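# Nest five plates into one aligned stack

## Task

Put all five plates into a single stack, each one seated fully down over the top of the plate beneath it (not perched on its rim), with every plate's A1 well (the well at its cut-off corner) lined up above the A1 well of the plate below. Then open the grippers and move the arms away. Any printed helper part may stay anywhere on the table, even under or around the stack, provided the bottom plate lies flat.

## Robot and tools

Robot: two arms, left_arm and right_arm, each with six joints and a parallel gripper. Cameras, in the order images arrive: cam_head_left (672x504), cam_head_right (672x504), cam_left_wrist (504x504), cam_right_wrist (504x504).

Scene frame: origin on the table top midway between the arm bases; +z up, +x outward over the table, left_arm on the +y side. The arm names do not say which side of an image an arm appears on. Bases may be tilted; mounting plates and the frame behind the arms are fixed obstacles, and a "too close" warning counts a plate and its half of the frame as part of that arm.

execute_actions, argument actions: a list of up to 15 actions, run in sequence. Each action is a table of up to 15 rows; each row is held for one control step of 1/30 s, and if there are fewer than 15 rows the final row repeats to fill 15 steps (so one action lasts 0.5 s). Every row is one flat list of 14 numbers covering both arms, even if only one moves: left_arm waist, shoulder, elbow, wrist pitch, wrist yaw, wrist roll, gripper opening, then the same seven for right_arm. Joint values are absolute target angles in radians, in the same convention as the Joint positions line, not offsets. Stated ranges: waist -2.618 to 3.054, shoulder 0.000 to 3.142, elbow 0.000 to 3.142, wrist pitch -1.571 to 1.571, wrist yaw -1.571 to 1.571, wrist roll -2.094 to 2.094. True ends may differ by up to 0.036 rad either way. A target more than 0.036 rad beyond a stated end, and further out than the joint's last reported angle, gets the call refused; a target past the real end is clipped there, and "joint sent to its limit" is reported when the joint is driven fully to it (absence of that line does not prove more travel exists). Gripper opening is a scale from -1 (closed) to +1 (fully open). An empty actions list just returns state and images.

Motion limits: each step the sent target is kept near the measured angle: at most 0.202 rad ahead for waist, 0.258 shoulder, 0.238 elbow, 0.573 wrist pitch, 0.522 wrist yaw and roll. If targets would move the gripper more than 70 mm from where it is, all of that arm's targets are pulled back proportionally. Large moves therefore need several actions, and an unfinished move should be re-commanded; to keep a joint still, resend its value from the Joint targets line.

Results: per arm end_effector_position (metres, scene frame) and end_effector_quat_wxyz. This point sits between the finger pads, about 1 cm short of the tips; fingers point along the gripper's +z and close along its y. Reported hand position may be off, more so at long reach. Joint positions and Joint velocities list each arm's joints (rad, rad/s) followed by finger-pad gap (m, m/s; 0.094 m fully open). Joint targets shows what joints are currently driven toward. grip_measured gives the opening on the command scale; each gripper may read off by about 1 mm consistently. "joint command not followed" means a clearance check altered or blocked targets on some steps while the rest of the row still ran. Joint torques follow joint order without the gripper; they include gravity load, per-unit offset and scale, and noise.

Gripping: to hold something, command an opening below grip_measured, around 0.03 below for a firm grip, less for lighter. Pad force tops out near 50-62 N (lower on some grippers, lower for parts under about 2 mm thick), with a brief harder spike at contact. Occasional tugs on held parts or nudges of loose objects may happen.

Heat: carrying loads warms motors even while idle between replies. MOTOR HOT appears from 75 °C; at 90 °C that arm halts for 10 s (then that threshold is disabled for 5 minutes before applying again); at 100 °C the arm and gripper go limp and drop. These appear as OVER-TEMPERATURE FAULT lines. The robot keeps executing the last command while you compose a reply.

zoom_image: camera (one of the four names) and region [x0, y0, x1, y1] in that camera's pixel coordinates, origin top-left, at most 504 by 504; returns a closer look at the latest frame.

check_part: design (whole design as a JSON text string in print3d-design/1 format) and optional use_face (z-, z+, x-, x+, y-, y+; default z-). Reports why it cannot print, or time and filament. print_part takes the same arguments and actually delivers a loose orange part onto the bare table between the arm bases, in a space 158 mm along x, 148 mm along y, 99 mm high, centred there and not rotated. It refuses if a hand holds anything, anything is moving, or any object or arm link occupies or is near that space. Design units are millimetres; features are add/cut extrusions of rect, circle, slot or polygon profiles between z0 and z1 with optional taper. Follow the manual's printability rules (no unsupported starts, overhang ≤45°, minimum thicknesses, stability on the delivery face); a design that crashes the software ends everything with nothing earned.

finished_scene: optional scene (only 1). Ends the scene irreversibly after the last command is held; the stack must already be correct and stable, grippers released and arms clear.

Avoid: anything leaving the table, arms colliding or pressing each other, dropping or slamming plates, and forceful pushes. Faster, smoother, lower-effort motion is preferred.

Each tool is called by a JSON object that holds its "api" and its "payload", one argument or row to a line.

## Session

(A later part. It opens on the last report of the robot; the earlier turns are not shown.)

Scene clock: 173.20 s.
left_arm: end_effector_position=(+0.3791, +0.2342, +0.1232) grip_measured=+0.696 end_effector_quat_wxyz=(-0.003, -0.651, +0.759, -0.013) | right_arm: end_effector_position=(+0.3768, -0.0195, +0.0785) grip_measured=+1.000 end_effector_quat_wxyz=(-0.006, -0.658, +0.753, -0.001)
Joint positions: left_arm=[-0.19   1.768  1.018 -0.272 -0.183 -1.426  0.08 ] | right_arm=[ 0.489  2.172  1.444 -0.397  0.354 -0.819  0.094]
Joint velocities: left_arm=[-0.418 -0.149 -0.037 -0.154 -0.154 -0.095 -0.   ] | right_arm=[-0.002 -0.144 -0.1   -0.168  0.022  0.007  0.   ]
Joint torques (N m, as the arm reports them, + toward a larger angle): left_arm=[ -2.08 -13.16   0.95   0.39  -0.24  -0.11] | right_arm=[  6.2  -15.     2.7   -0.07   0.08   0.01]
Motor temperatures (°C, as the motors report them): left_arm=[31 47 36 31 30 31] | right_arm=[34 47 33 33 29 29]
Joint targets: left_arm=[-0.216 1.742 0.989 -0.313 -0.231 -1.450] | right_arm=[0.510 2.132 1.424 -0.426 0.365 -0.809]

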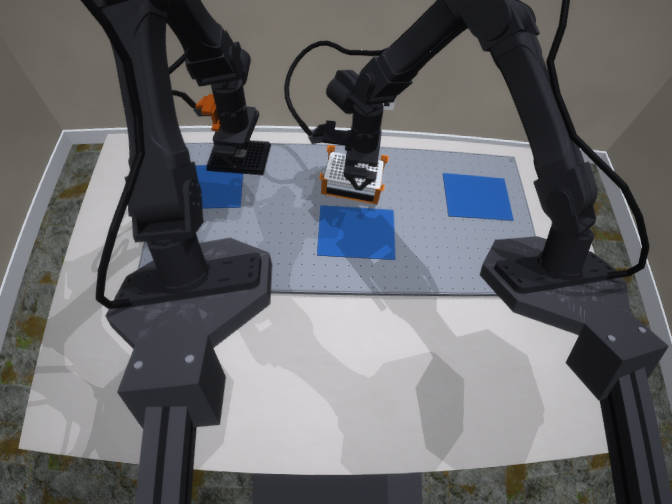

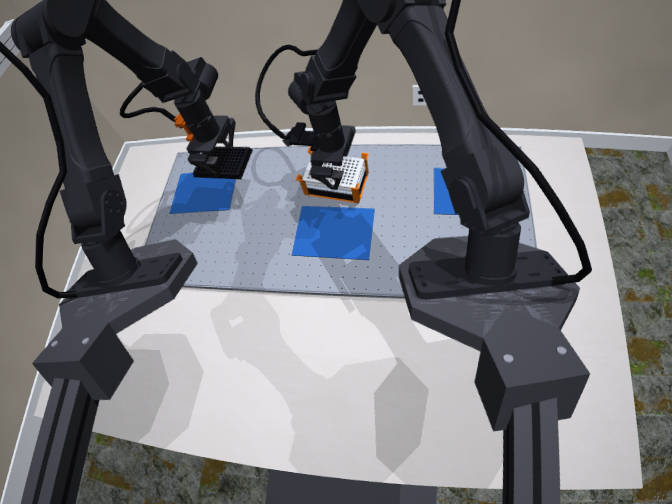

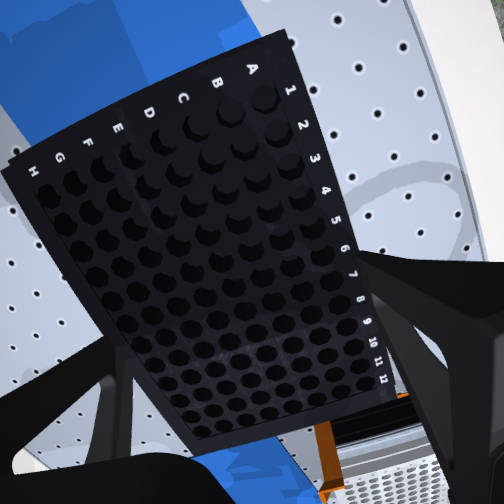

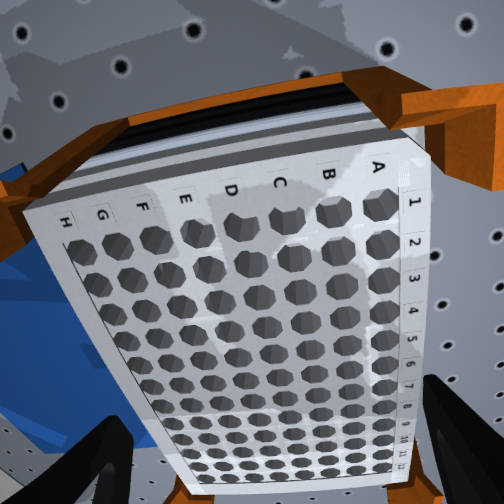

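{"api": "execute_actions", "payload": {
  "actions": []
}}

{"api": "zoom_image", "payload": {
  "camera": "cam_right_wrist",
  "region": [250,60,410,200]
}}

{"api": "zoom_image", "payload": {
  "camera": "cam_left_wrist",
  "region": [290,384,470,504]
}}

Scene clock: 173.37 s.
left_arm: end_effector_position=(+0.3776, +0.2275, +0.1272) grip_measured=+0.696 end_effector_quat_wxyz=(-0.003, -0.647, +0.763, -0.010) | right_arm: end_effector_position=(+0.3775, -0.0195, +0.0835) grip_measured=+1.000 end_effector_quat_wxyz=(-0.006, -0.658, +0.753, -0.002)
Joint positions: left_arm=[-0.215  1.759  1.016 -0.287 -0.201 -1.437  0.08 ] | right_arm=[ 0.493  2.158  1.441 -0.407  0.357 -0.816  0.094]
Joint velocities: left_arm=[ 0.002 -0.007 -0.017 -0.183 -0.183 -0.081 -0.   ] | right_arm=[ 0.012 -0.051 -0.012 -0.037  0.051  0.051  0.   ]
Joint torques (N m, as the arm reports them, + toward a larger angle): left_arm=[ -2.12 -13.15   1.07   0.38  -0.09  -0.08] | right_arm=[  5.83 -14.46   2.63  -0.19   0.1    0.02]
Motor temperatures (°C, as the motors report them): left_arm=[31 47 36 31 30 31] | right_arm=[34 47 33 33 29 29]
Joint targets: left_arm=[-0.216 1.742 0.989 -0.313 -0.231 -1.450] | right_arm=[0.510 2.132 1.424 -0.426 0.365 -0.809]

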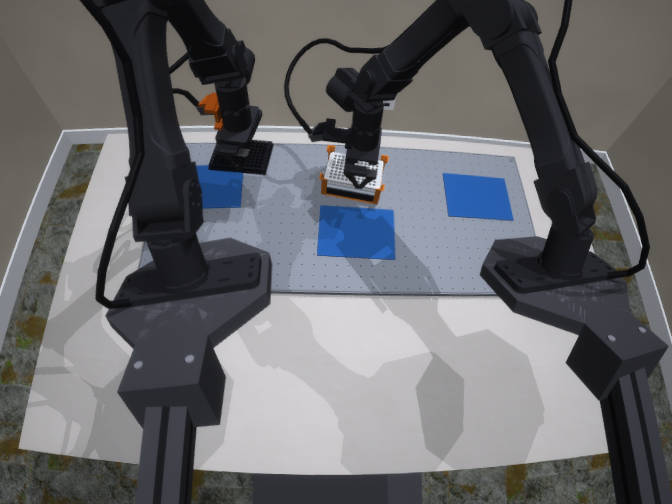

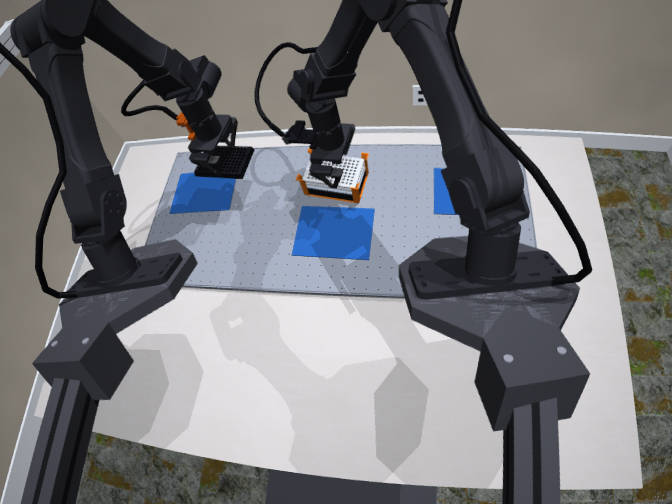

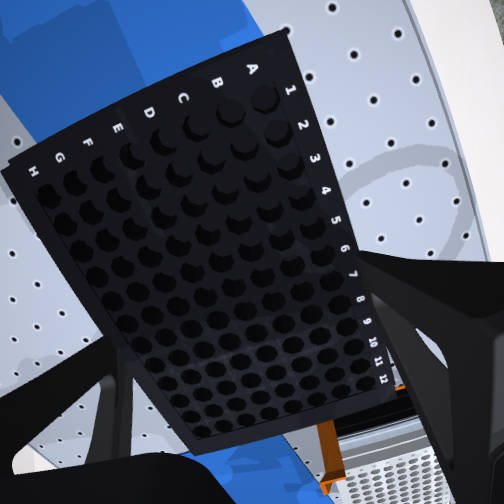

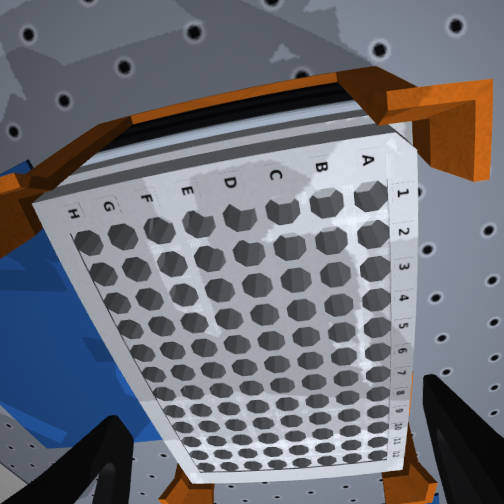

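Region (250, 60, 410, 200) of cam_right_wrist's 504x504 image, scaled by 3.150, with more detail than that image has; it fills the top 441 rows of this view, and the rest is white.

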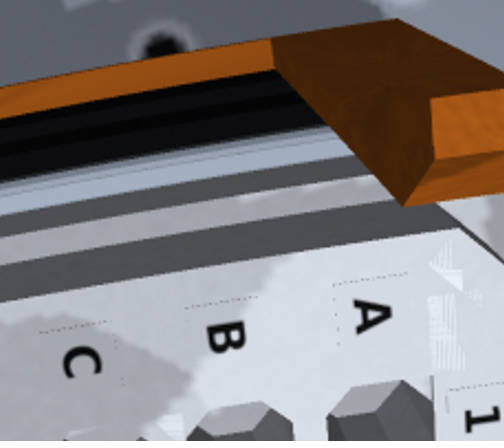

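Region (290, 384, 470, 504) of cam_left_wrist's 504x504 image, scaled by 2.800, with more detail than that image has.

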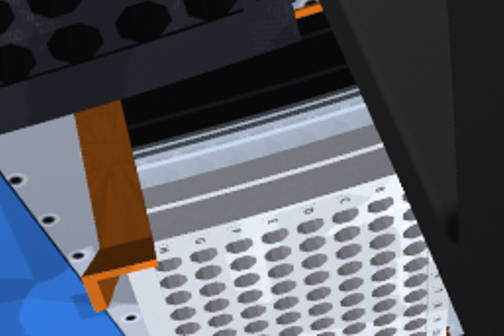

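{"api": "zoom_image", "payload": {
  "camera": "cam_left_wrist",
  "region": [330,400,430,480]
}}

Region (330, 400, 430, 480) of cam_left_wrist's 504x504 image, scaled by 5.040, with more detail than that image has; it fills the top 403 rows of this view, and the rest is white.

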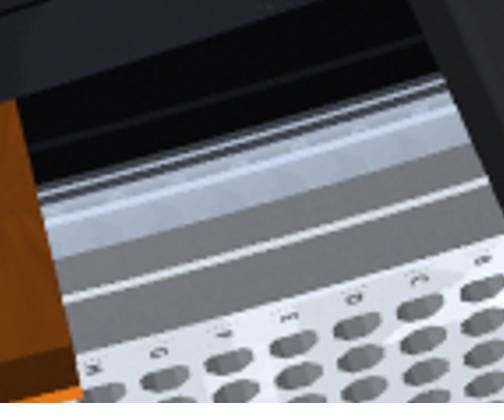

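{"api": "zoom_image", "payload": {
  "camera": "cam_left_wrist",
  "region": [350,410,400,470]
}}

Region (350, 410, 400, 470) of cam_left_wrist's 504x504 image, scaled by 8.400, with more detail than that image has.

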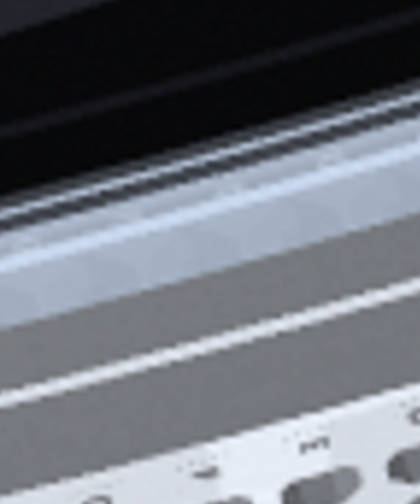

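{"api": "execute_actions", "payload": {
  "actions": [
    [[-0.218,1.760,1.010,-0.314,-0.233,-1.452,0.66,0.510,2.122,1.422,-0.430,0.365,-0.810,1],[-0.221,1.780,1.030,-0.315,-0.236,-1.456,0.66,0.508,2.110,1.418,-0.434,0.364,-0.812,1],[-0.226,1.790,1.045,-0.317,-0.241,-1.462,0.66,0.505,2.097,1.413,-0.438,0.362,-0.816,1],[-0.234,1.796,1.052,-0.319,-0.247,-1.470,0.66,0.500,2.083,1.406,-0.440,0.358,-0.823,1],[-0.245,1.802,1.058,-0.322,-0.254,-1.480,0.66,0.492,2.068,1.396,-0.440,0.350,-0.833,1],[-0.260,1.810,1.065,-0.325,-0.262,-1.491,0.66,0.480,2.051,1.382,-0.436,0.340,-0.846,1],[-0.278,1.819,1.072,-0.328,-0.271,-1.503,0.66,0.465,2.033,1.364,-0.428,0.328,-0.861,1],[-0.299,1.829,1.080,-0.332,-0.281,-1.517,0.66,0.447,2.014,1.343,-0.416,0.315,-0.878,1],[-0.322,1.840,1.089,-0.336,-0.292,-1.532,0.66,0.427,1.994,1.319,-0.402,0.301,-0.896,1],[-0.347,1.851,1.098,-0.340,-0.303,-1.548,0.66,0.405,1.973,1.293,-0.387,0.287,-0.915,1],[-0.373,1.863,1.108,-0.344,-0.314,-1.565,0.66,0.382,1.952,1.265,-0.371,0.273,-0.934,1],[-0.399,1.875,1.118,-0.348,-0.325,-1.583,0.66,0.358,1.930,1.236,-0.354,0.259,-0.953,1],[-0.425,1.887,1.128,-0.352,-0.336,-1.601,0.66,0.334,1.908,1.206,-0.337,0.245,-0.972,1],[-0.450,1.899,1.138,-0.355,-0.347,-1.619,0.66,0.310,1.886,1.176,-0.320,0.231,-0.991,1],[-0.474,1.911,1.147,-0.358,-0.357,-1.636,0.66,0.286,1.864,1.146,-0.303,0.217,-1.010,1]]
  ]
}}

Scene clock: 175.80 s.
left_arm: end_effector_position=(+0.3810, +0.1553, +0.1249) grip_measured=+0.696 end_effector_quat_wxyz=(-0.004, -0.625, +0.781, -0.006) | right_arm: end_effector_position=(+0.3950, -0.0998, +0.1143) grip_measured=+1.000 end_effector_quat_wxyz=(+0.001, -0.643, +0.766, -0.003)
Joint positions: left_arm=[-0.419  1.867  1.108 -0.325 -0.305 -1.565  0.08 ] | right_arm=[ 0.33   1.919  1.218 -0.361  0.282 -0.935  0.094]
Joint velocities: left_arm=[-0.784  0.354  0.276 -0.11  -0.212 -0.374 -0.001] | right_arm=[-0.828 -0.618 -0.886  0.315 -0.3   -0.491  0.   ]
Joint torques (N m, as the arm reports them, + toward a larger angle): left_arm=[-3.94 -9.91  5.3   0.3  -0.17 -0.07] | right_arm=[  3.49 -12.99   2.44   0.06  -0.2   -0.08]
Motor temperatures (°C, as the motors report them): left_arm=[31 47 36 31 30 31] | right_arm=[34 48 33 33 29 29]
Joint targets: left_arm=[-0.474 1.911 1.147 -0.358 -0.357 -1.636] | right_arm=[0.286 1.864 1.146 -0.303 0.217 -1.010]

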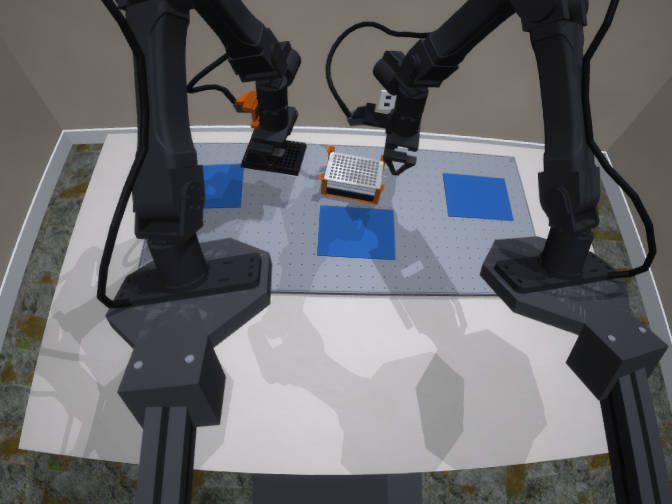

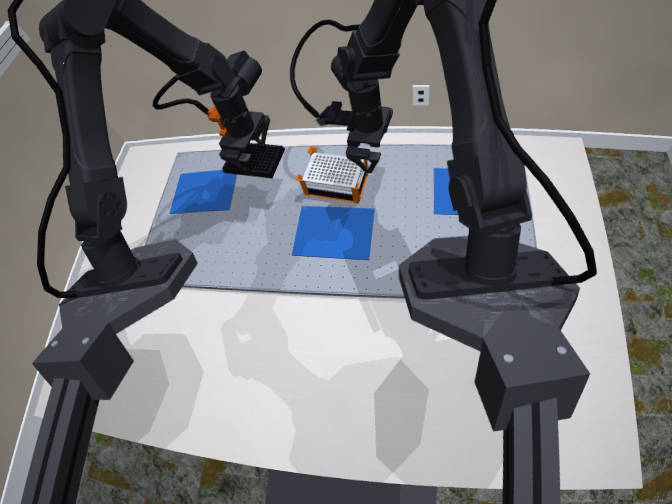

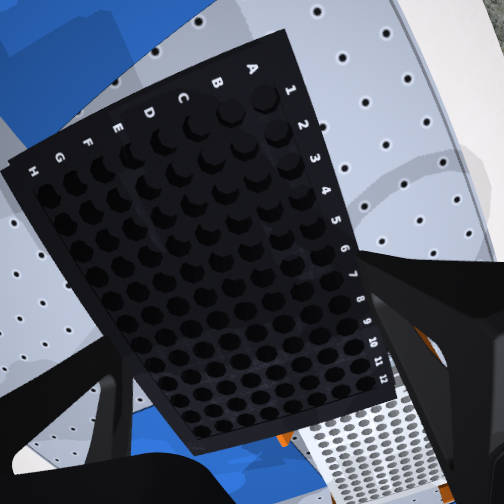

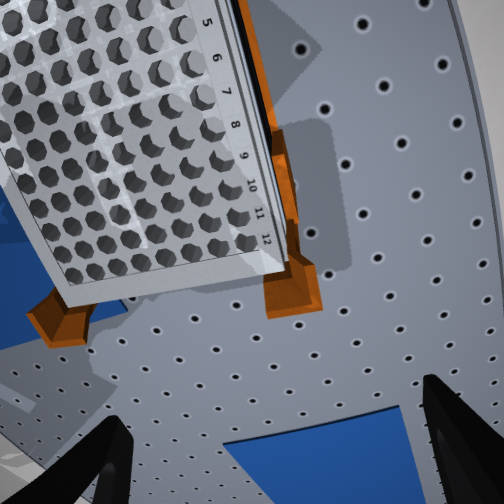

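{"api": "execute_actions", "payload": {
  "actions": [
    [[-0.494,1.935,1.176,-0.384,-0.373,-1.673,0.66,0.262,1.844,1.119,-0.293,0.207,-1.028,1],[-0.514,1.959,1.205,-0.397,-0.382,-1.692,0.66,0.238,1.826,1.095,-0.284,0.197,-1.047,1],[-0.534,1.984,1.233,-0.410,-0.390,-1.710,0.66,0.214,1.810,1.073,-0.276,0.188,-1.065,1],[-0.555,2.008,1.262,-0.423,-0.398,-1.729,0.66,0.190,1.795,1.053,-0.269,0.178,-1.084,1],[-0.575,2.032,1.291,-0.435,-0.406,-1.748,0.66,0.167,1.782,1.035,-0.262,0.168,-1.102,1],[-0.595,2.056,1.320,-0.448,-0.415,-1.766,0.66,0.143,1.769,1.018,-0.256,0.158,-1.121,1],[-0.615,2.080,1.349,-0.460,-0.422,-1.783,0.66,0.119,1.757,1.002,-0.250,0.149,-1.139,1],[-0.634,2.102,1.375,-0.472,-0.430,-1.800,0.66,0.095,1.748,0.989,-0.245,0.139,-1.158,1],[-0.652,2.125,1.401,-0.484,-0.437,-1.817,0.66,0.071,1.738,0.976,-0.241,0.129,-1.176,1],[-0.671,2.147,1.428,-0.495,-0.444,-1.833,0.66,0.047,1.730,0.965,-0.237,0.119,-1.195,1],[-0.687,2.167,1.452,-0.505,-0.451,-1.848,0.66,0.026,1.723,0.956,-0.233,0.111,-1.211,1],[-0.704,2.187,1.476,-0.515,-0.457,-1.862,0.66,0.005,1.716,0.947,-0.230,0.102,-1.227,1],[-0.719,2.205,1.497,-0.525,-0.463,-1.876,0.66,-0.017,1.711,0.940,-0.228,0.093,-1.244,1],[-0.734,2.223,1.519,-0.533,-0.469,-1.889,0.66,-0.038,1.707,0.934,-0.225,0.085,-1.260,1],[-0.748,2.239,1.538,-0.541,-0.473,-1.900,0.66,-0.059,1.703,0.929,-0.224,0.076,-1.277,1]],
    [[-0.760,2.254,1.555,-0.548,-0.478,-1.910,0.66,-0.078,1.700,0.925,-0.222,0.068,-1.291,1],[-0.771,2.268,1.572,-0.555,-0.482,-1.920,0.66,-0.096,1.700,0.925,-0.222,0.061,-1.305,1],[-0.781,2.280,1.586,-0.560,-0.486,-1.927,0.66,-0.115,1.700,0.925,-0.222,0.053,-1.320,1],[-0.790,2.290,1.598,-0.564,-0.489,-1.934,0.66,-0.131,1.700,0.925,-0.222,0.047,-1.332,1],[-0.797,2.298,1.608,-0.568,-0.491,-1.938,0.66,-0.147,1.700,0.925,-0.222,0.040,-1.344,1],[-0.802,2.304,1.615,-0.570,-0.492,-1.942,0.66,-0.163,1.700,0.925,-0.222,0.034,-1.356,1],[-0.806,2.309,1.621,-0.572,-0.493,-1.944,0.66,-0.176,1.700,0.925,-0.222,0.028,-1.367,1],[-0.808,2.312,1.625,-0.573,-0.494,-1.946,0.66,-0.189,1.700,0.925,-0.222,0.023,-1.377,1],[-0.810,2.314,1.627,-0.573,-0.494,-1.946,0.66,-0.201,1.700,0.925,-0.222,0.018,-1.386,1],[-0.810,2.314,1.627,-0.573,-0.494,-1.946,0.66,-0.212,1.700,0.925,-0.222,0.014,-1.394,1],[-0.810,2.314,1.627,-0.573,-0.494,-1.946,0.66,-0.221,1.700,0.925,-0.222,0.010,-1.402,1],[-0.810,2.314,1.627,-0.573,-0.494,-1.946,0.66,-0.229,1.700,0.925,-0.222,0.007,-1.408,1],[-0.810,2.314,1.627,-0.573,-0.494,-1.946,0.66,-0.236,1.700,0.925,-0.222,0.004,-1.413,1],[-0.810,2.314,1.627,-0.573,-0.494,-1.946,0.66,-0.241,1.700,0.925,-0.222,0.002,-1.417,1],[-0.810,2.314,1.627,-0.573,-0.494,-1.946,0.66,-0.245,1.700,0.925,-0.222,0.0,-1.420,1]]
  ]
}}

Scene clock: 178.30 s.
left_arm: end_effector_position=(+0.3770, -0.0232, +0.1123) grip_measured=+0.696 end_effector_quat_wxyz=(+0.000, -0.619, +0.786, +0.002) | right_arm: end_effector_position=(+0.3840, -0.3058, +0.1140) grip_measured=+1.000 end_effector_quat_wxyz=(-0.027, -0.631, +0.775, -0.014)
Joint positions: left_arm=[-0.801  2.292  1.6   -0.551 -0.474 -1.933  0.08 ] | right_arm=[-0.231  1.727  0.944 -0.241  0.041 -1.386  0.094]
Joint velocities: left_arm=[-0.007 -0.007  0.007 -0.037 -0.007 -0.051  0.   ] | right_arm=[-0.154 -0.007  0.002  0.007 -0.037 -0.227  0.   ]
Joint torques (N m, as the arm reports them, + toward a larger angle): left_arm=[ -7.43 -11.95   6.23   0.34  -0.22  -0.07] | right_arm=[ -0.59 -12.48   1.67   0.18  -0.22  -0.07]
Motor temperatures (°C, as the motors report them): left_arm=[31 47 36 31 30 31] | right_arm=[34 48 33 33 29 29]
Joint targets: left_arm=[-0.810 2.314 1.627 -0.573 -0.494 -1.946] | right_arm=[-0.245 1.700 0.925 -0.222 -0.000 -1.420]

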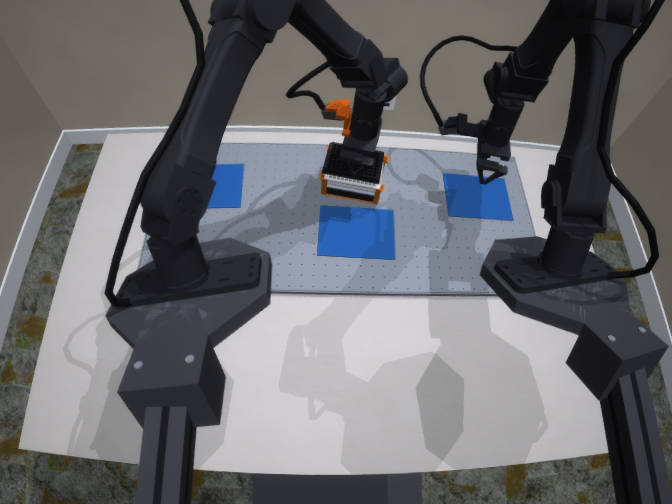

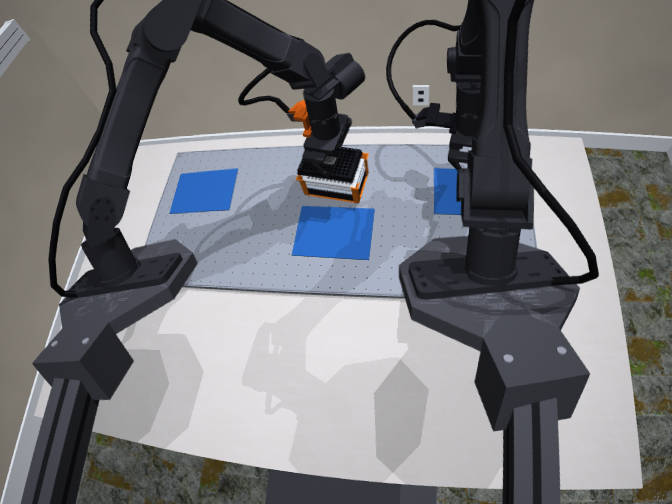

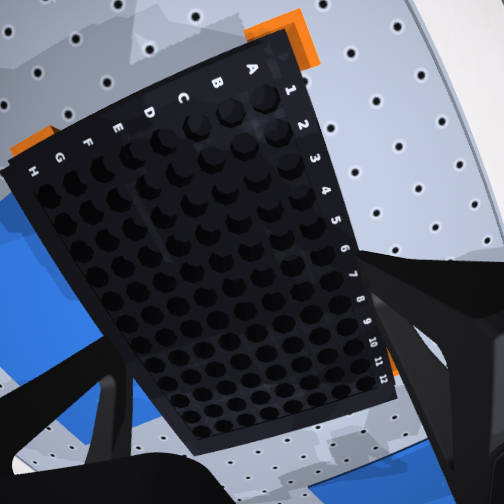

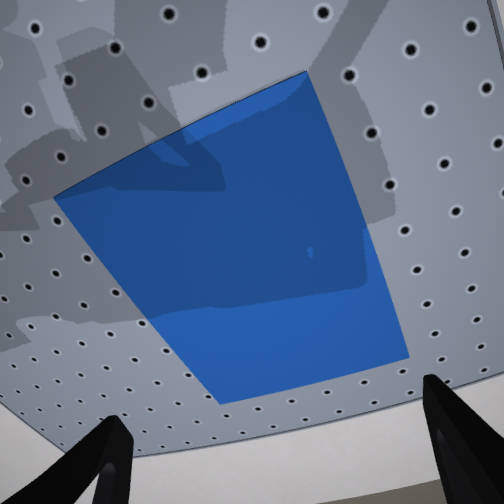

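{"api": "zoom_image", "payload": {
  "camera": "cam_left_wrist",
  "region": [230,0,340,100]
}}

{"api": "zoom_image", "payload": {
  "camera": "cam_left_wrist",
  "region": [0,100,110,200]
}}

{"api": "zoom_image", "payload": {
  "camera": "cam_head_left",
  "region": [310,135,400,210]
}}

Region (230, 0, 340, 100) of cam_left_wrist's 504x504 image, scaled by 4.582, with more detail than that image has; it fills the top 458 rows of this view, and the rest is white.

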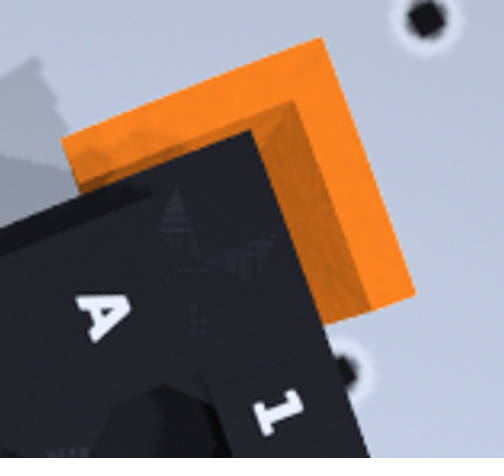

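Region (0, 100, 110, 200) of cam_left_wrist's 504x504 image, scaled by 4.582, with more detail than that image has; it fills the top 458 rows of this view, and the rest is white.

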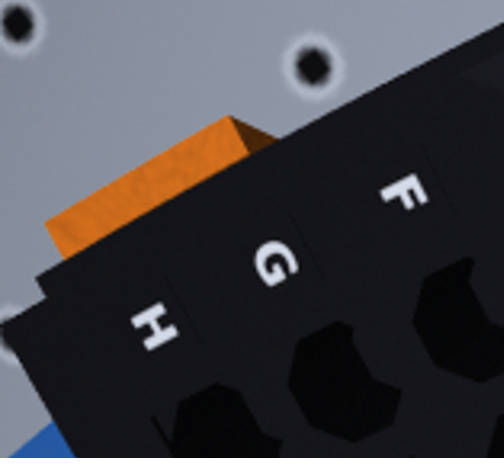

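Region (310, 135, 400, 210) of cam_head_left's 672x504 image, scaled by 5.600, with more detail than that image has.

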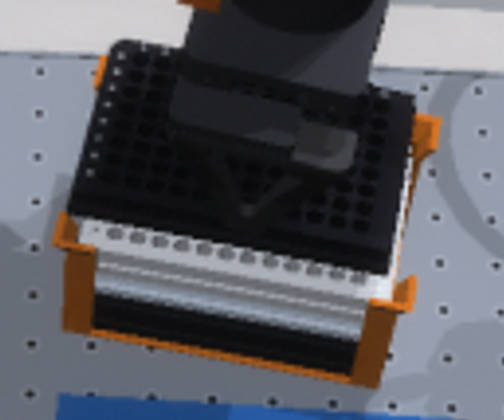

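{"api": "execute_actions", "payload": {
  "actions": [
    [[-0.806,2.314,1.630,-0.562,-0.484,-1.935,0.66,-0.245,1.700,0.925,-0.222,0,-1.420,1],[-0.802,2.316,1.632,-0.552,-0.475,-1.925,0.66,-0.245,1.700,0.925,-0.222,0,-1.420,1],[-0.799,2.318,1.633,-0.544,-0.468,-1.917,0.66,-0.245,1.700,0.925,-0.222,0,-1.420,1],[-0.797,2.320,1.634,-0.539,-0.465,-1.911,0.66,-0.245,1.700,0.925,-0.222,0,-1.420,1],[-0.796,2.323,1.634,-0.535,-0.464,-1.908,0.66,-0.245,1.700,0.925,-0.222,0,-1.420,1],[-0.795,2.325,1.635,-0.532,-0.463,-1.906,0.66,-0.245,1.700,0.925,-0.222,0,-1.420,1],[-0.794,2.328,1.635,-0.529,-0.463,-1.905,0.66,-0.245,1.700,0.925,-0.222,0,-1.420,1],[-0.793,2.330,1.636,-0.526,-0.462,-1.904,0.66,-0.245,1.700,0.925,-0.222,0,-1.420,1],[-0.792,2.333,1.636,-0.523,-0.462,-1.903,0.66,-0.245,1.700,0.925,-0.222,0,-1.420,1],[-0.791,2.335,1.637,-0.520,-0.461,-1.902,0.66,-0.245,1.700,0.925,-0.222,0,-1.420,1],[-0.790,2.338,1.637,-0.518,-0.461,-1.901,0.66,-0.245,1.700,0.925,-0.222,0,-1.420,1],[-0.789,2.340,1.638,-0.516,-0.460,-1.900,0.66,-0.245,1.700,0.925,-0.222,0,-1.420,1],[-0.788,2.342,1.638,-0.514,-0.460,-1.899,0.66,-0.245,1.700,0.925,-0.222,0,-1.420,1],[-0.787,2.344,1.639,-0.513,-0.460,-1.899,0.66,-0.245,1.700,0.925,-0.222,0,-1.420,1],[-0.787,2.345,1.639,-0.512,-0.460,-1.899,0.66,-0.245,1.700,0.925,-0.222,0,-1.420,1]]
  ]
}}

Scene clock: 180.30 s.
left_arm: end_effector_position=(+0.3797, -0.0255, +0.1033) grip_measured=+0.696 end_effector_quat_wxyz=(-0.000, -0.615, +0.788, -0.003) | right_arm: end_effector_position=(+0.3842, -0.3059, +0.1140) grip_measured=+1.000 end_effector_quat_wxyz=(-0.023, -0.639, +0.769, -0.009)
Joint positions: left_arm=[-0.791  2.316  1.613 -0.524 -0.467 -1.91   0.08 ] | right_arm=[-0.239  1.727  0.944 -0.239  0.023 -1.414  0.094]
Joint velocities: left_arm=[0.042 0.076 0.007 0.125 0.051 0.022 0.   ] | right_arm=[-0.002  0.002  0.007 -0.007  0.095  0.022  0.   ]
Joint torques (N m, as the arm reports them, + toward a larger angle): left_arm=[ -6.48 -11.95   6.32   0.62   0.07   0.08] | right_arm=[ -0.77 -12.45   1.76   0.2   -0.21  -0.08]
Motor temperatures (°C, as the motors report them): left_arm=[32 47 36 31 30 31] | right_arm=[34 48 33 33 30 29]
Joint targets: left_arm=[-0.787 2.345 1.639 -0.512 -0.460 -1.899] | right_arm=[-0.245 1.700 0.925 -0.222 -0.000 -1.420]

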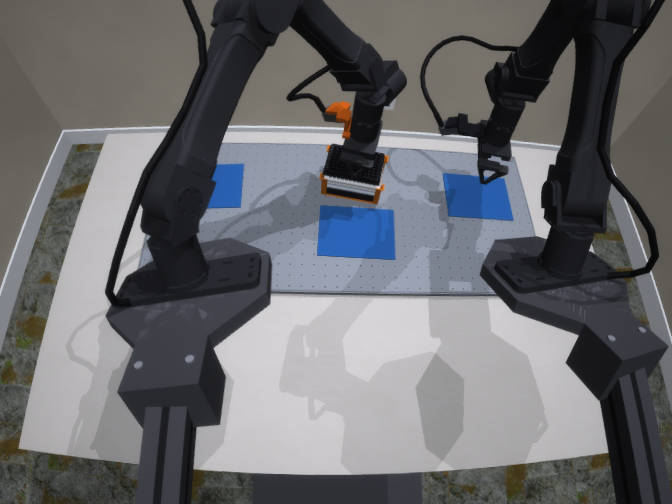

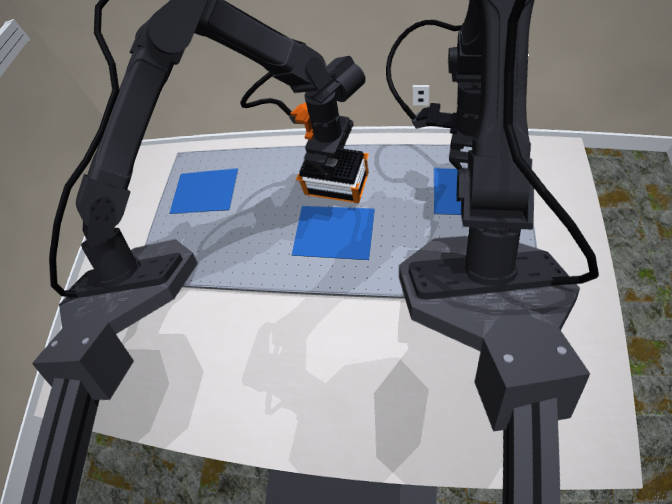

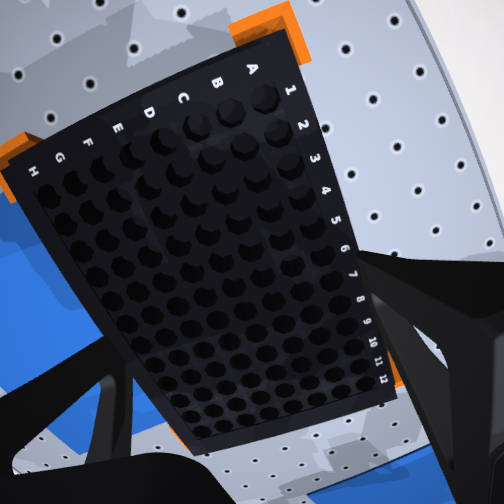

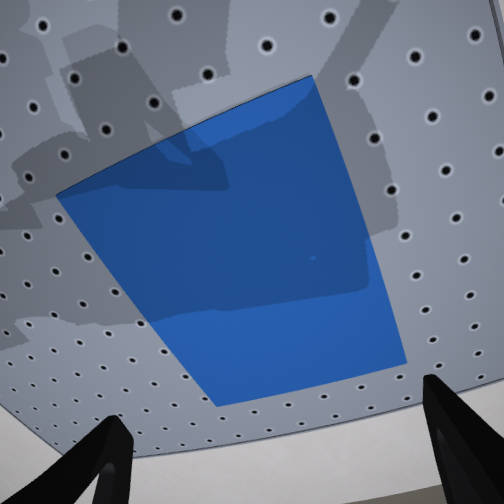

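{"api": "execute_actions", "payload": {
  "actions": []
}}

{"api": "zoom_image", "payload": {
  "camera": "cam_left_wrist",
  "region": [210,0,320,100]
}}

{"api": "zoom_image", "payload": {
  "camera": "cam_left_wrist",
  "region": [0,110,110,210]
}}

Scene clock: 180.43 s.
left_arm: end_effector_position=(+0.3783, -0.0248, +0.1004) grip_measured=+0.696 end_effector_quat_wxyz=(-0.001, -0.614, +0.789, -0.000) | right_arm: end_effector_position=(+0.3842, -0.3059, +0.1140) grip_measured=+1.000 end_effector_quat_wxyz=(-0.023, -0.639, +0.769, -0.009)
Joint positions: left_arm=[-0.788  2.323  1.613 -0.522 -0.466 -1.908  0.08 ] | right_arm=[-0.239  1.727  0.944 -0.239  0.023 -1.414  0.094]
Joint velocities: left_arm=[ 0.012 -0.002 -0.012  0.066 -0.007  0.007 -0.001] | right_arm=[-0.012 -0.012  0.012  0.022 -0.007  0.007  0.   ]
Joint torques (N m, as the arm reports them, + toward a larger angle): left_arm=[ -6.49 -12.1    6.25   0.64   0.03   0.05] | right_arm=[ -0.75 -12.43   1.74   0.19  -0.22  -0.08]
Motor temperatures (°C, as the motors report them): left_arm=[32 47 36 31 30 31] | right_arm=[34 48 33 33 30 29]
Joint targets: left_arm=[-0.787 2.345 1.639 -0.512 -0.460 -1.899] | right_arm=[-0.245 1.700 0.925 -0.222 -0.000 -1.420]

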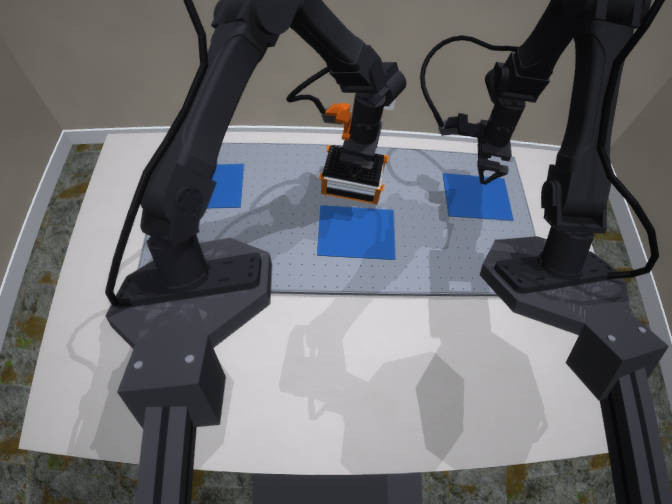

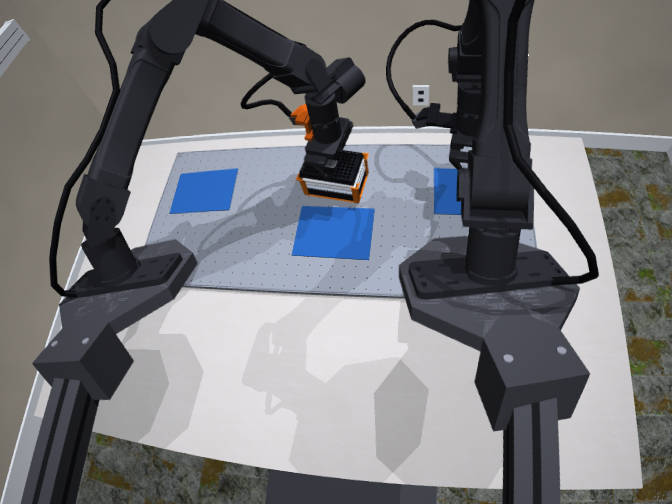

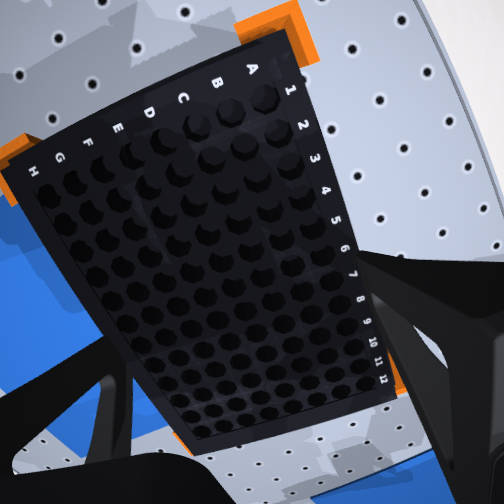

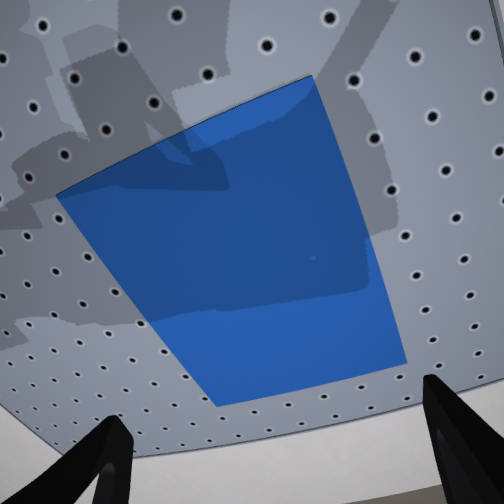

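Region (210, 0, 320, 100) of cam_left_wrist's 504x504 image, scaled by 4.582, with more detail than that image has; it fills the top 458 rows of this view, and the rest is white.

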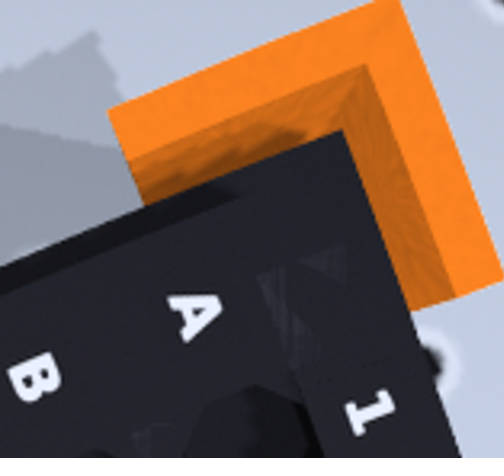

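Region (0, 110, 110, 210) of cam_left_wrist's 504x504 image, scaled by 4.582, with more detail than that image has; it fills the top 458 rows of this view, and the rest is white.

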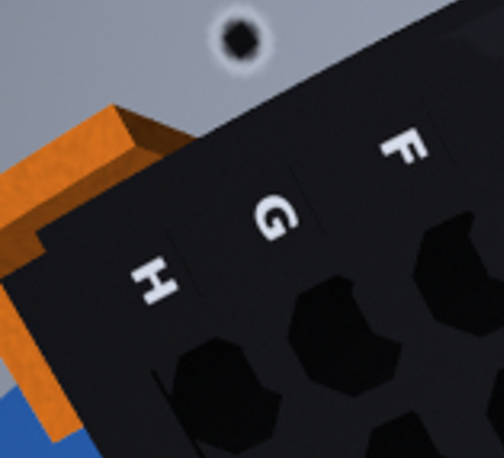

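{"api": "execute_actions", "payload": {
  "actions": [
    [[-0.789,2.347,1.639,-0.510,-0.460,-1.898,0.66,-0.245,1.700,0.925,-0.222,0,-1.420,1],[-0.789,2.350,1.640,-0.508,-0.460,-1.897,0.66,-0.245,1.700,0.925,-0.222,0,-1.420,1],[-0.789,2.353,1.641,-0.506,-0.460,-1.896,0.66,-0.245,1.700,0.925,-0.222,0,-1.420,1],[-0.789,2.356,1.642,-0.504,-0.460,-1.895,0.66,-0.245,1.700,0.925,-0.222,0,-1.420,1],[-0.789,2.359,1.643,-0.502,-0.460,-1.894,0.66,-0.245,1.700,0.925,-0.222,0,-1.420,1],[-0.789,2.362,1.644,-0.500,-0.459,-1.893,0.66,-0.245,1.700,0.925,-0.222,0,-1.420,1],[-0.789,2.365,1.645,-0.498,-0.459,-1.892,0.66,-0.245,1.700,0.925,-0.222,0,-1.420,1],[-0.788,2.368,1.646,-0.496,-0.459,-1.891,0.66,-0.245,1.700,0.925,-0.222,0,-1.420,1],[-0.787,2.370,1.647,-0.494,-0.459,-1.890,0.66,-0.245,1.700,0.925,-0.222,0,-1.420,1],[-0.786,2.372,1.648,-0.492,-0.459,-1.889,0.66,-0.245,1.700,0.925,-0.222,0,-1.420,1],[-0.785,2.374,1.648,-0.490,-0.459,-1.888,0.66,-0.245,1.700,0.925,-0.222,0,-1.420,1],[-0.784,2.376,1.649,-0.489,-0.459,-1.888,0.66,-0.245,1.700,0.925,-0.222,0,-1.420,1],[-0.783,2.378,1.649,-0.488,-0.459,-1.888,0.66,-0.245,1.700,0.925,-0.222,0,-1.420,1],[-0.783,2.379,1.650,-0.487,-0.459,-1.888,0.66,-0.245,1.700,0.925,-0.222,0,-1.420,1],[-0.782,2.380,1.650,-0.486,-0.459,-1.888,0.66,-0.245,1.700,0.925,-0.222,0,-1.420,1]]
  ]
}}

Scene clock: 181.47 s.
left_arm: end_effector_position=(+0.3765, -0.0280, +0.0924) grip_measured=+0.696 end_effector_quat_wxyz=(-0.001, -0.612, +0.791, -0.001) | right_arm: end_effector_position=(+0.3842, -0.3059, +0.1140) grip_measured=+1.000 end_effector_quat_wxyz=(-0.023, -0.639, +0.769, -0.009)
Joint positions: left_arm=[-0.788  2.347  1.62  -0.501 -0.466 -1.9    0.08 ] | right_arm=[-0.239  1.727  0.944 -0.239  0.023 -1.414  0.094]
Joint velocities: left_arm=[-0.007 -0.002 -0.007  0.037  0.007  0.007  0.001] | right_arm=[ 0.027  0.017 -0.002  0.022 -0.051 -0.037  0.   ]
Joint torques (N m, as the arm reports them, + toward a larger angle): left_arm=[ -6.1  -11.19   6.36   0.7    0.06   0.12] | right_arm=[ -0.74 -12.48   1.72   0.18  -0.19  -0.05]
Motor temperatures (°C, as the motors report them): left_arm=[32 47 36 31 30 31] | right_arm=[34 48 33 33 30 29]
Joint targets: left_arm=[-0.782 2.380 1.650 -0.486 -0.459 -1.888] | right_arm=[-0.245 1.700 0.925 -0.222 0.000 -1.420]

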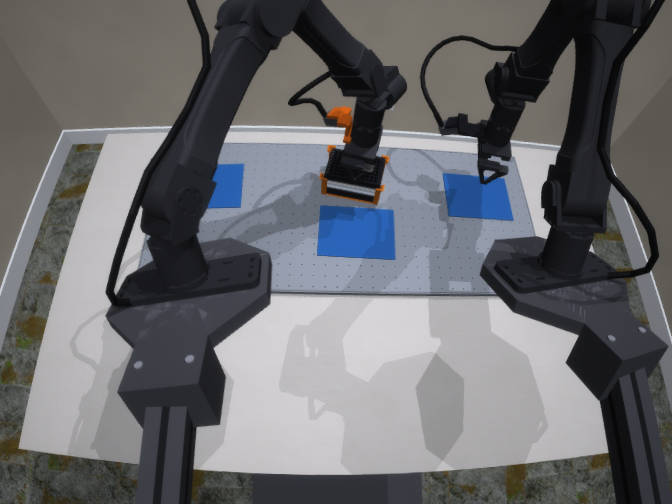

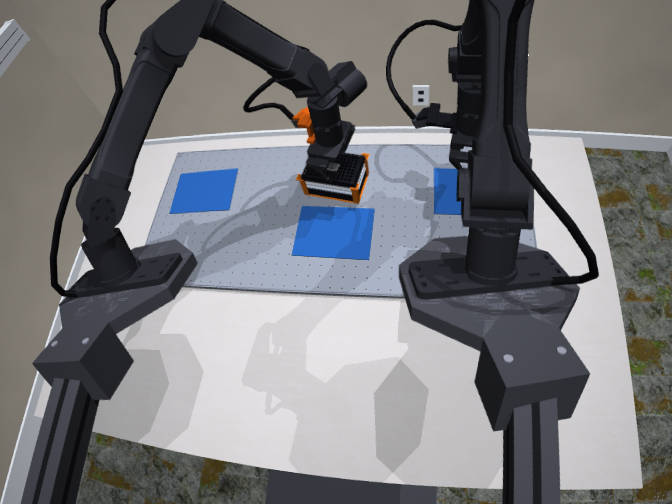

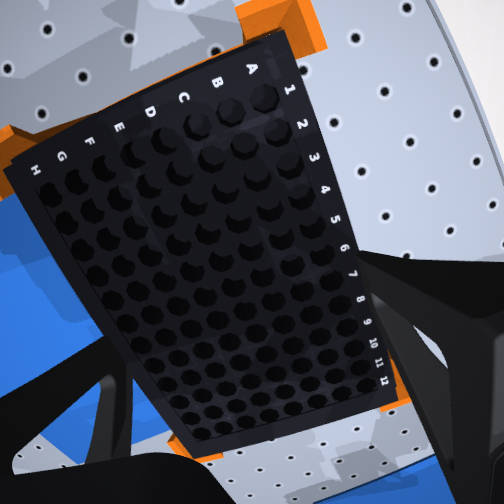

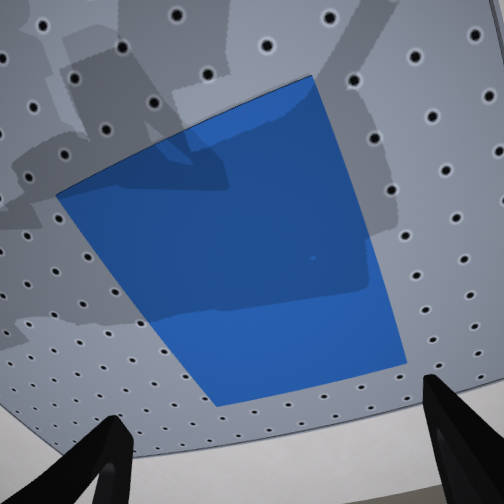

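{"api": "zoom_image", "payload": {
  "camera": "cam_head_left",
  "region": [310,135,400,210]
}}

{"api": "zoom_image", "payload": {
  "camera": "cam_left_wrist",
  "region": [150,340,430,504]
}}

{"api": "zoom_image", "payload": {
  "camera": "cam_left_wrist",
  "region": [0,0,340,200]
}}

Region (310, 135, 400, 210) of cam_head_left's 672x504 image, scaled by 5.600, with more detail than that image has.

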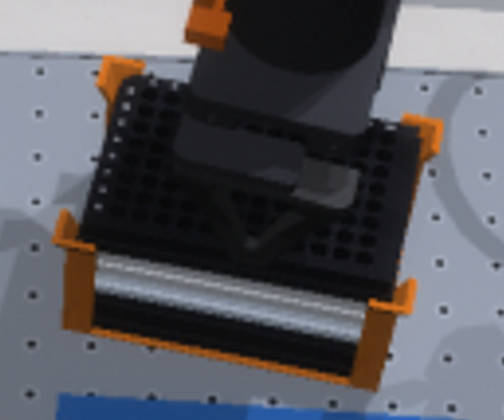

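Region (150, 340, 430, 504) of cam_left_wrist's 504x504 image, scaled by 1.800, with more detail than that image has; it fills the top 295 rows of this view, and the rest is white.

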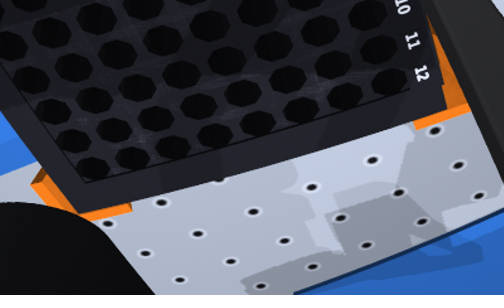

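Region (0, 0, 340, 200) of cam_left_wrist's 504x504 image, scaled by 1.482, with more detail than that image has; it fills the top 296 rows of this view, and the rest is white.

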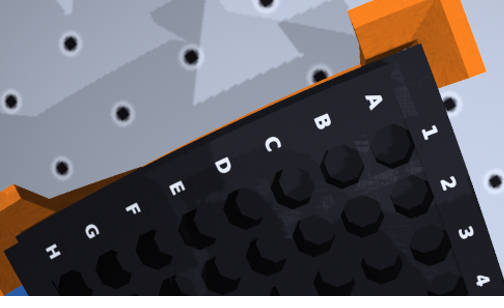

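{"api": "execute_actions", "payload": {
  "actions": [
    [[-0.780,2.374,1.648,-0.486,-0.459,-1.888,0.66,-0.245,1.700,0.925,-0.222,0,-1.420,1],[-0.778,2.370,1.646,-0.486,-0.459,-1.888,0.66,-0.245,1.700,0.925,-0.222,0,-1.420,1],[-0.776,2.368,1.645,-0.486,-0.459,-1.888,0.66,-0.245,1.700,0.925,-0.222,0,-1.420,1],[-0.774,2.368,1.645,-0.486,-0.459,-1.888,0.66,-0.245,1.700,0.925,-0.222,0,-1.420,1],[-0.772,2.368,1.645,-0.486,-0.459,-1.888,0.66,-0.245,1.700,0.925,-0.222,0,-1.420,1],[-0.771,2.368,1.645,-0.486,-0.459,-1.888,0.66,-0.245,1.700,0.925,-0.222,0,-1.420,1],[-0.771,2.370,1.645,-0.486,-0.459,-1.888,0.66,-0.245,1.700,0.925,-0.222,0,-1.420,1],[-0.771,2.372,1.646,-0.486,-0.459,-1.888,0.66,-0.245,1.700,0.925,-0.222,0,-1.420,1],[-0.771,2.374,1.647,-0.486,-0.459,-1.888,0.66,-0.245,1.700,0.925,-0.222,0,-1.420,1],[-0.771,2.376,1.648,-0.486,-0.459,-1.888,0.66,-0.245,1.700,0.925,-0.222,0,-1.420,1],[-0.771,2.378,1.649,-0.486,-0.459,-1.888,0.66,-0.245,1.700,0.925,-0.222,0,-1.420,1],[-0.771,2.380,1.650,-0.486,-0.459,-1.888,0.66,-0.245,1.700,0.925,-0.222,0,-1.420,1],[-0.771,2.382,1.650,-0.486,-0.459,-1.888,0.66,-0.245,1.700,0.925,-0.222,0,-1.420,1],[-0.771,2.384,1.650,-0.486,-0.459,-1.888,0.66,-0.245,1.700,0.925,-0.222,0,-1.420,1],[-0.771,2.385,1.650,-0.486,-0.459,-1.888,0.66,-0.245,1.700,0.925,-0.222,0,-1.420,1]]
  ]
}}

Scene clock: 182.57 s.
left_arm: end_effector_position=(+0.3777, -0.0269, +0.0910) grip_measured=+0.696 end_effector_quat_wxyz=(-0.005, -0.614, +0.789, -0.003) | right_arm: end_effector_position=(+0.3842, -0.3059, +0.1140) grip_measured=+1.000 end_effector_quat_wxyz=(-0.023, -0.639, +0.769, -0.009)
Joint positions: left_arm=[-0.78   2.347  1.62  -0.498 -0.455 -1.897  0.08 ] | right_arm=[-0.239  1.727  0.944 -0.239  0.023 -1.414  0.094]
Joint velocities: left_arm=[-0.027 -0.017 -0.007 -0.037 -0.051  0.095 -0.   ] | right_arm=[ 0.002  0.002 -0.007 -0.051  0.066  0.037  0.   ]
Joint torques (N m, as the arm reports them, + toward a larger angle): left_arm=[ -5.89 -10.71   6.45   0.66  -0.05   0.09] | right_arm=[ -0.65 -12.4    1.75   0.19  -0.2   -0.07]
Motor temperatures (°C, as the motors report them): left_arm=[32 47 36 31 30 31] | right_arm=[34 48 33 33 30 29]
Joint targets: left_arm=[-0.771 2.385 1.650 -0.486 -0.459 -1.888] | right_arm=[-0.245 1.700 0.925 -0.222 -0.000 -1.420]

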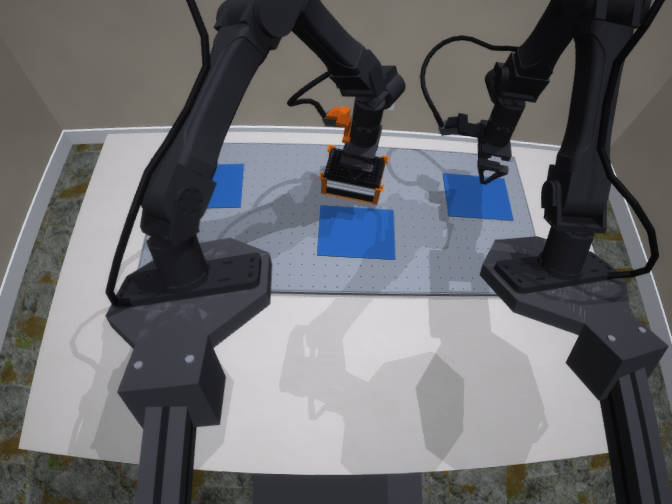

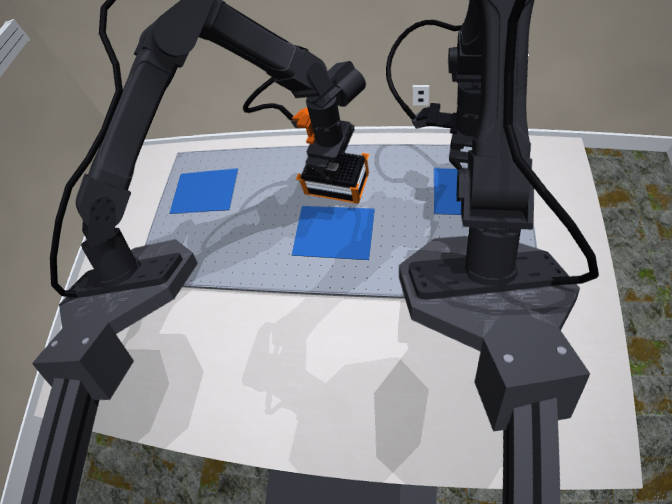

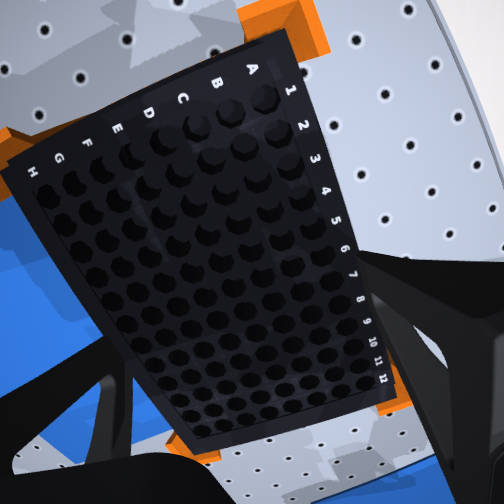

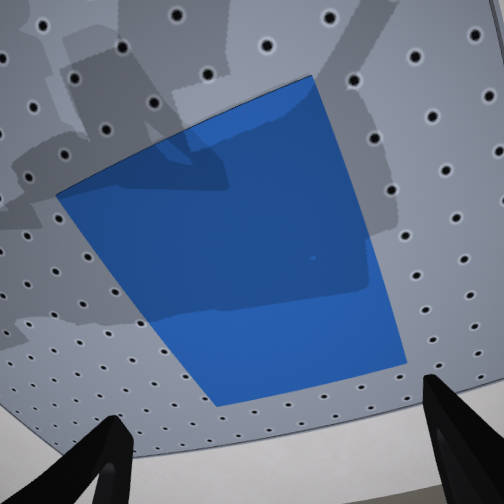

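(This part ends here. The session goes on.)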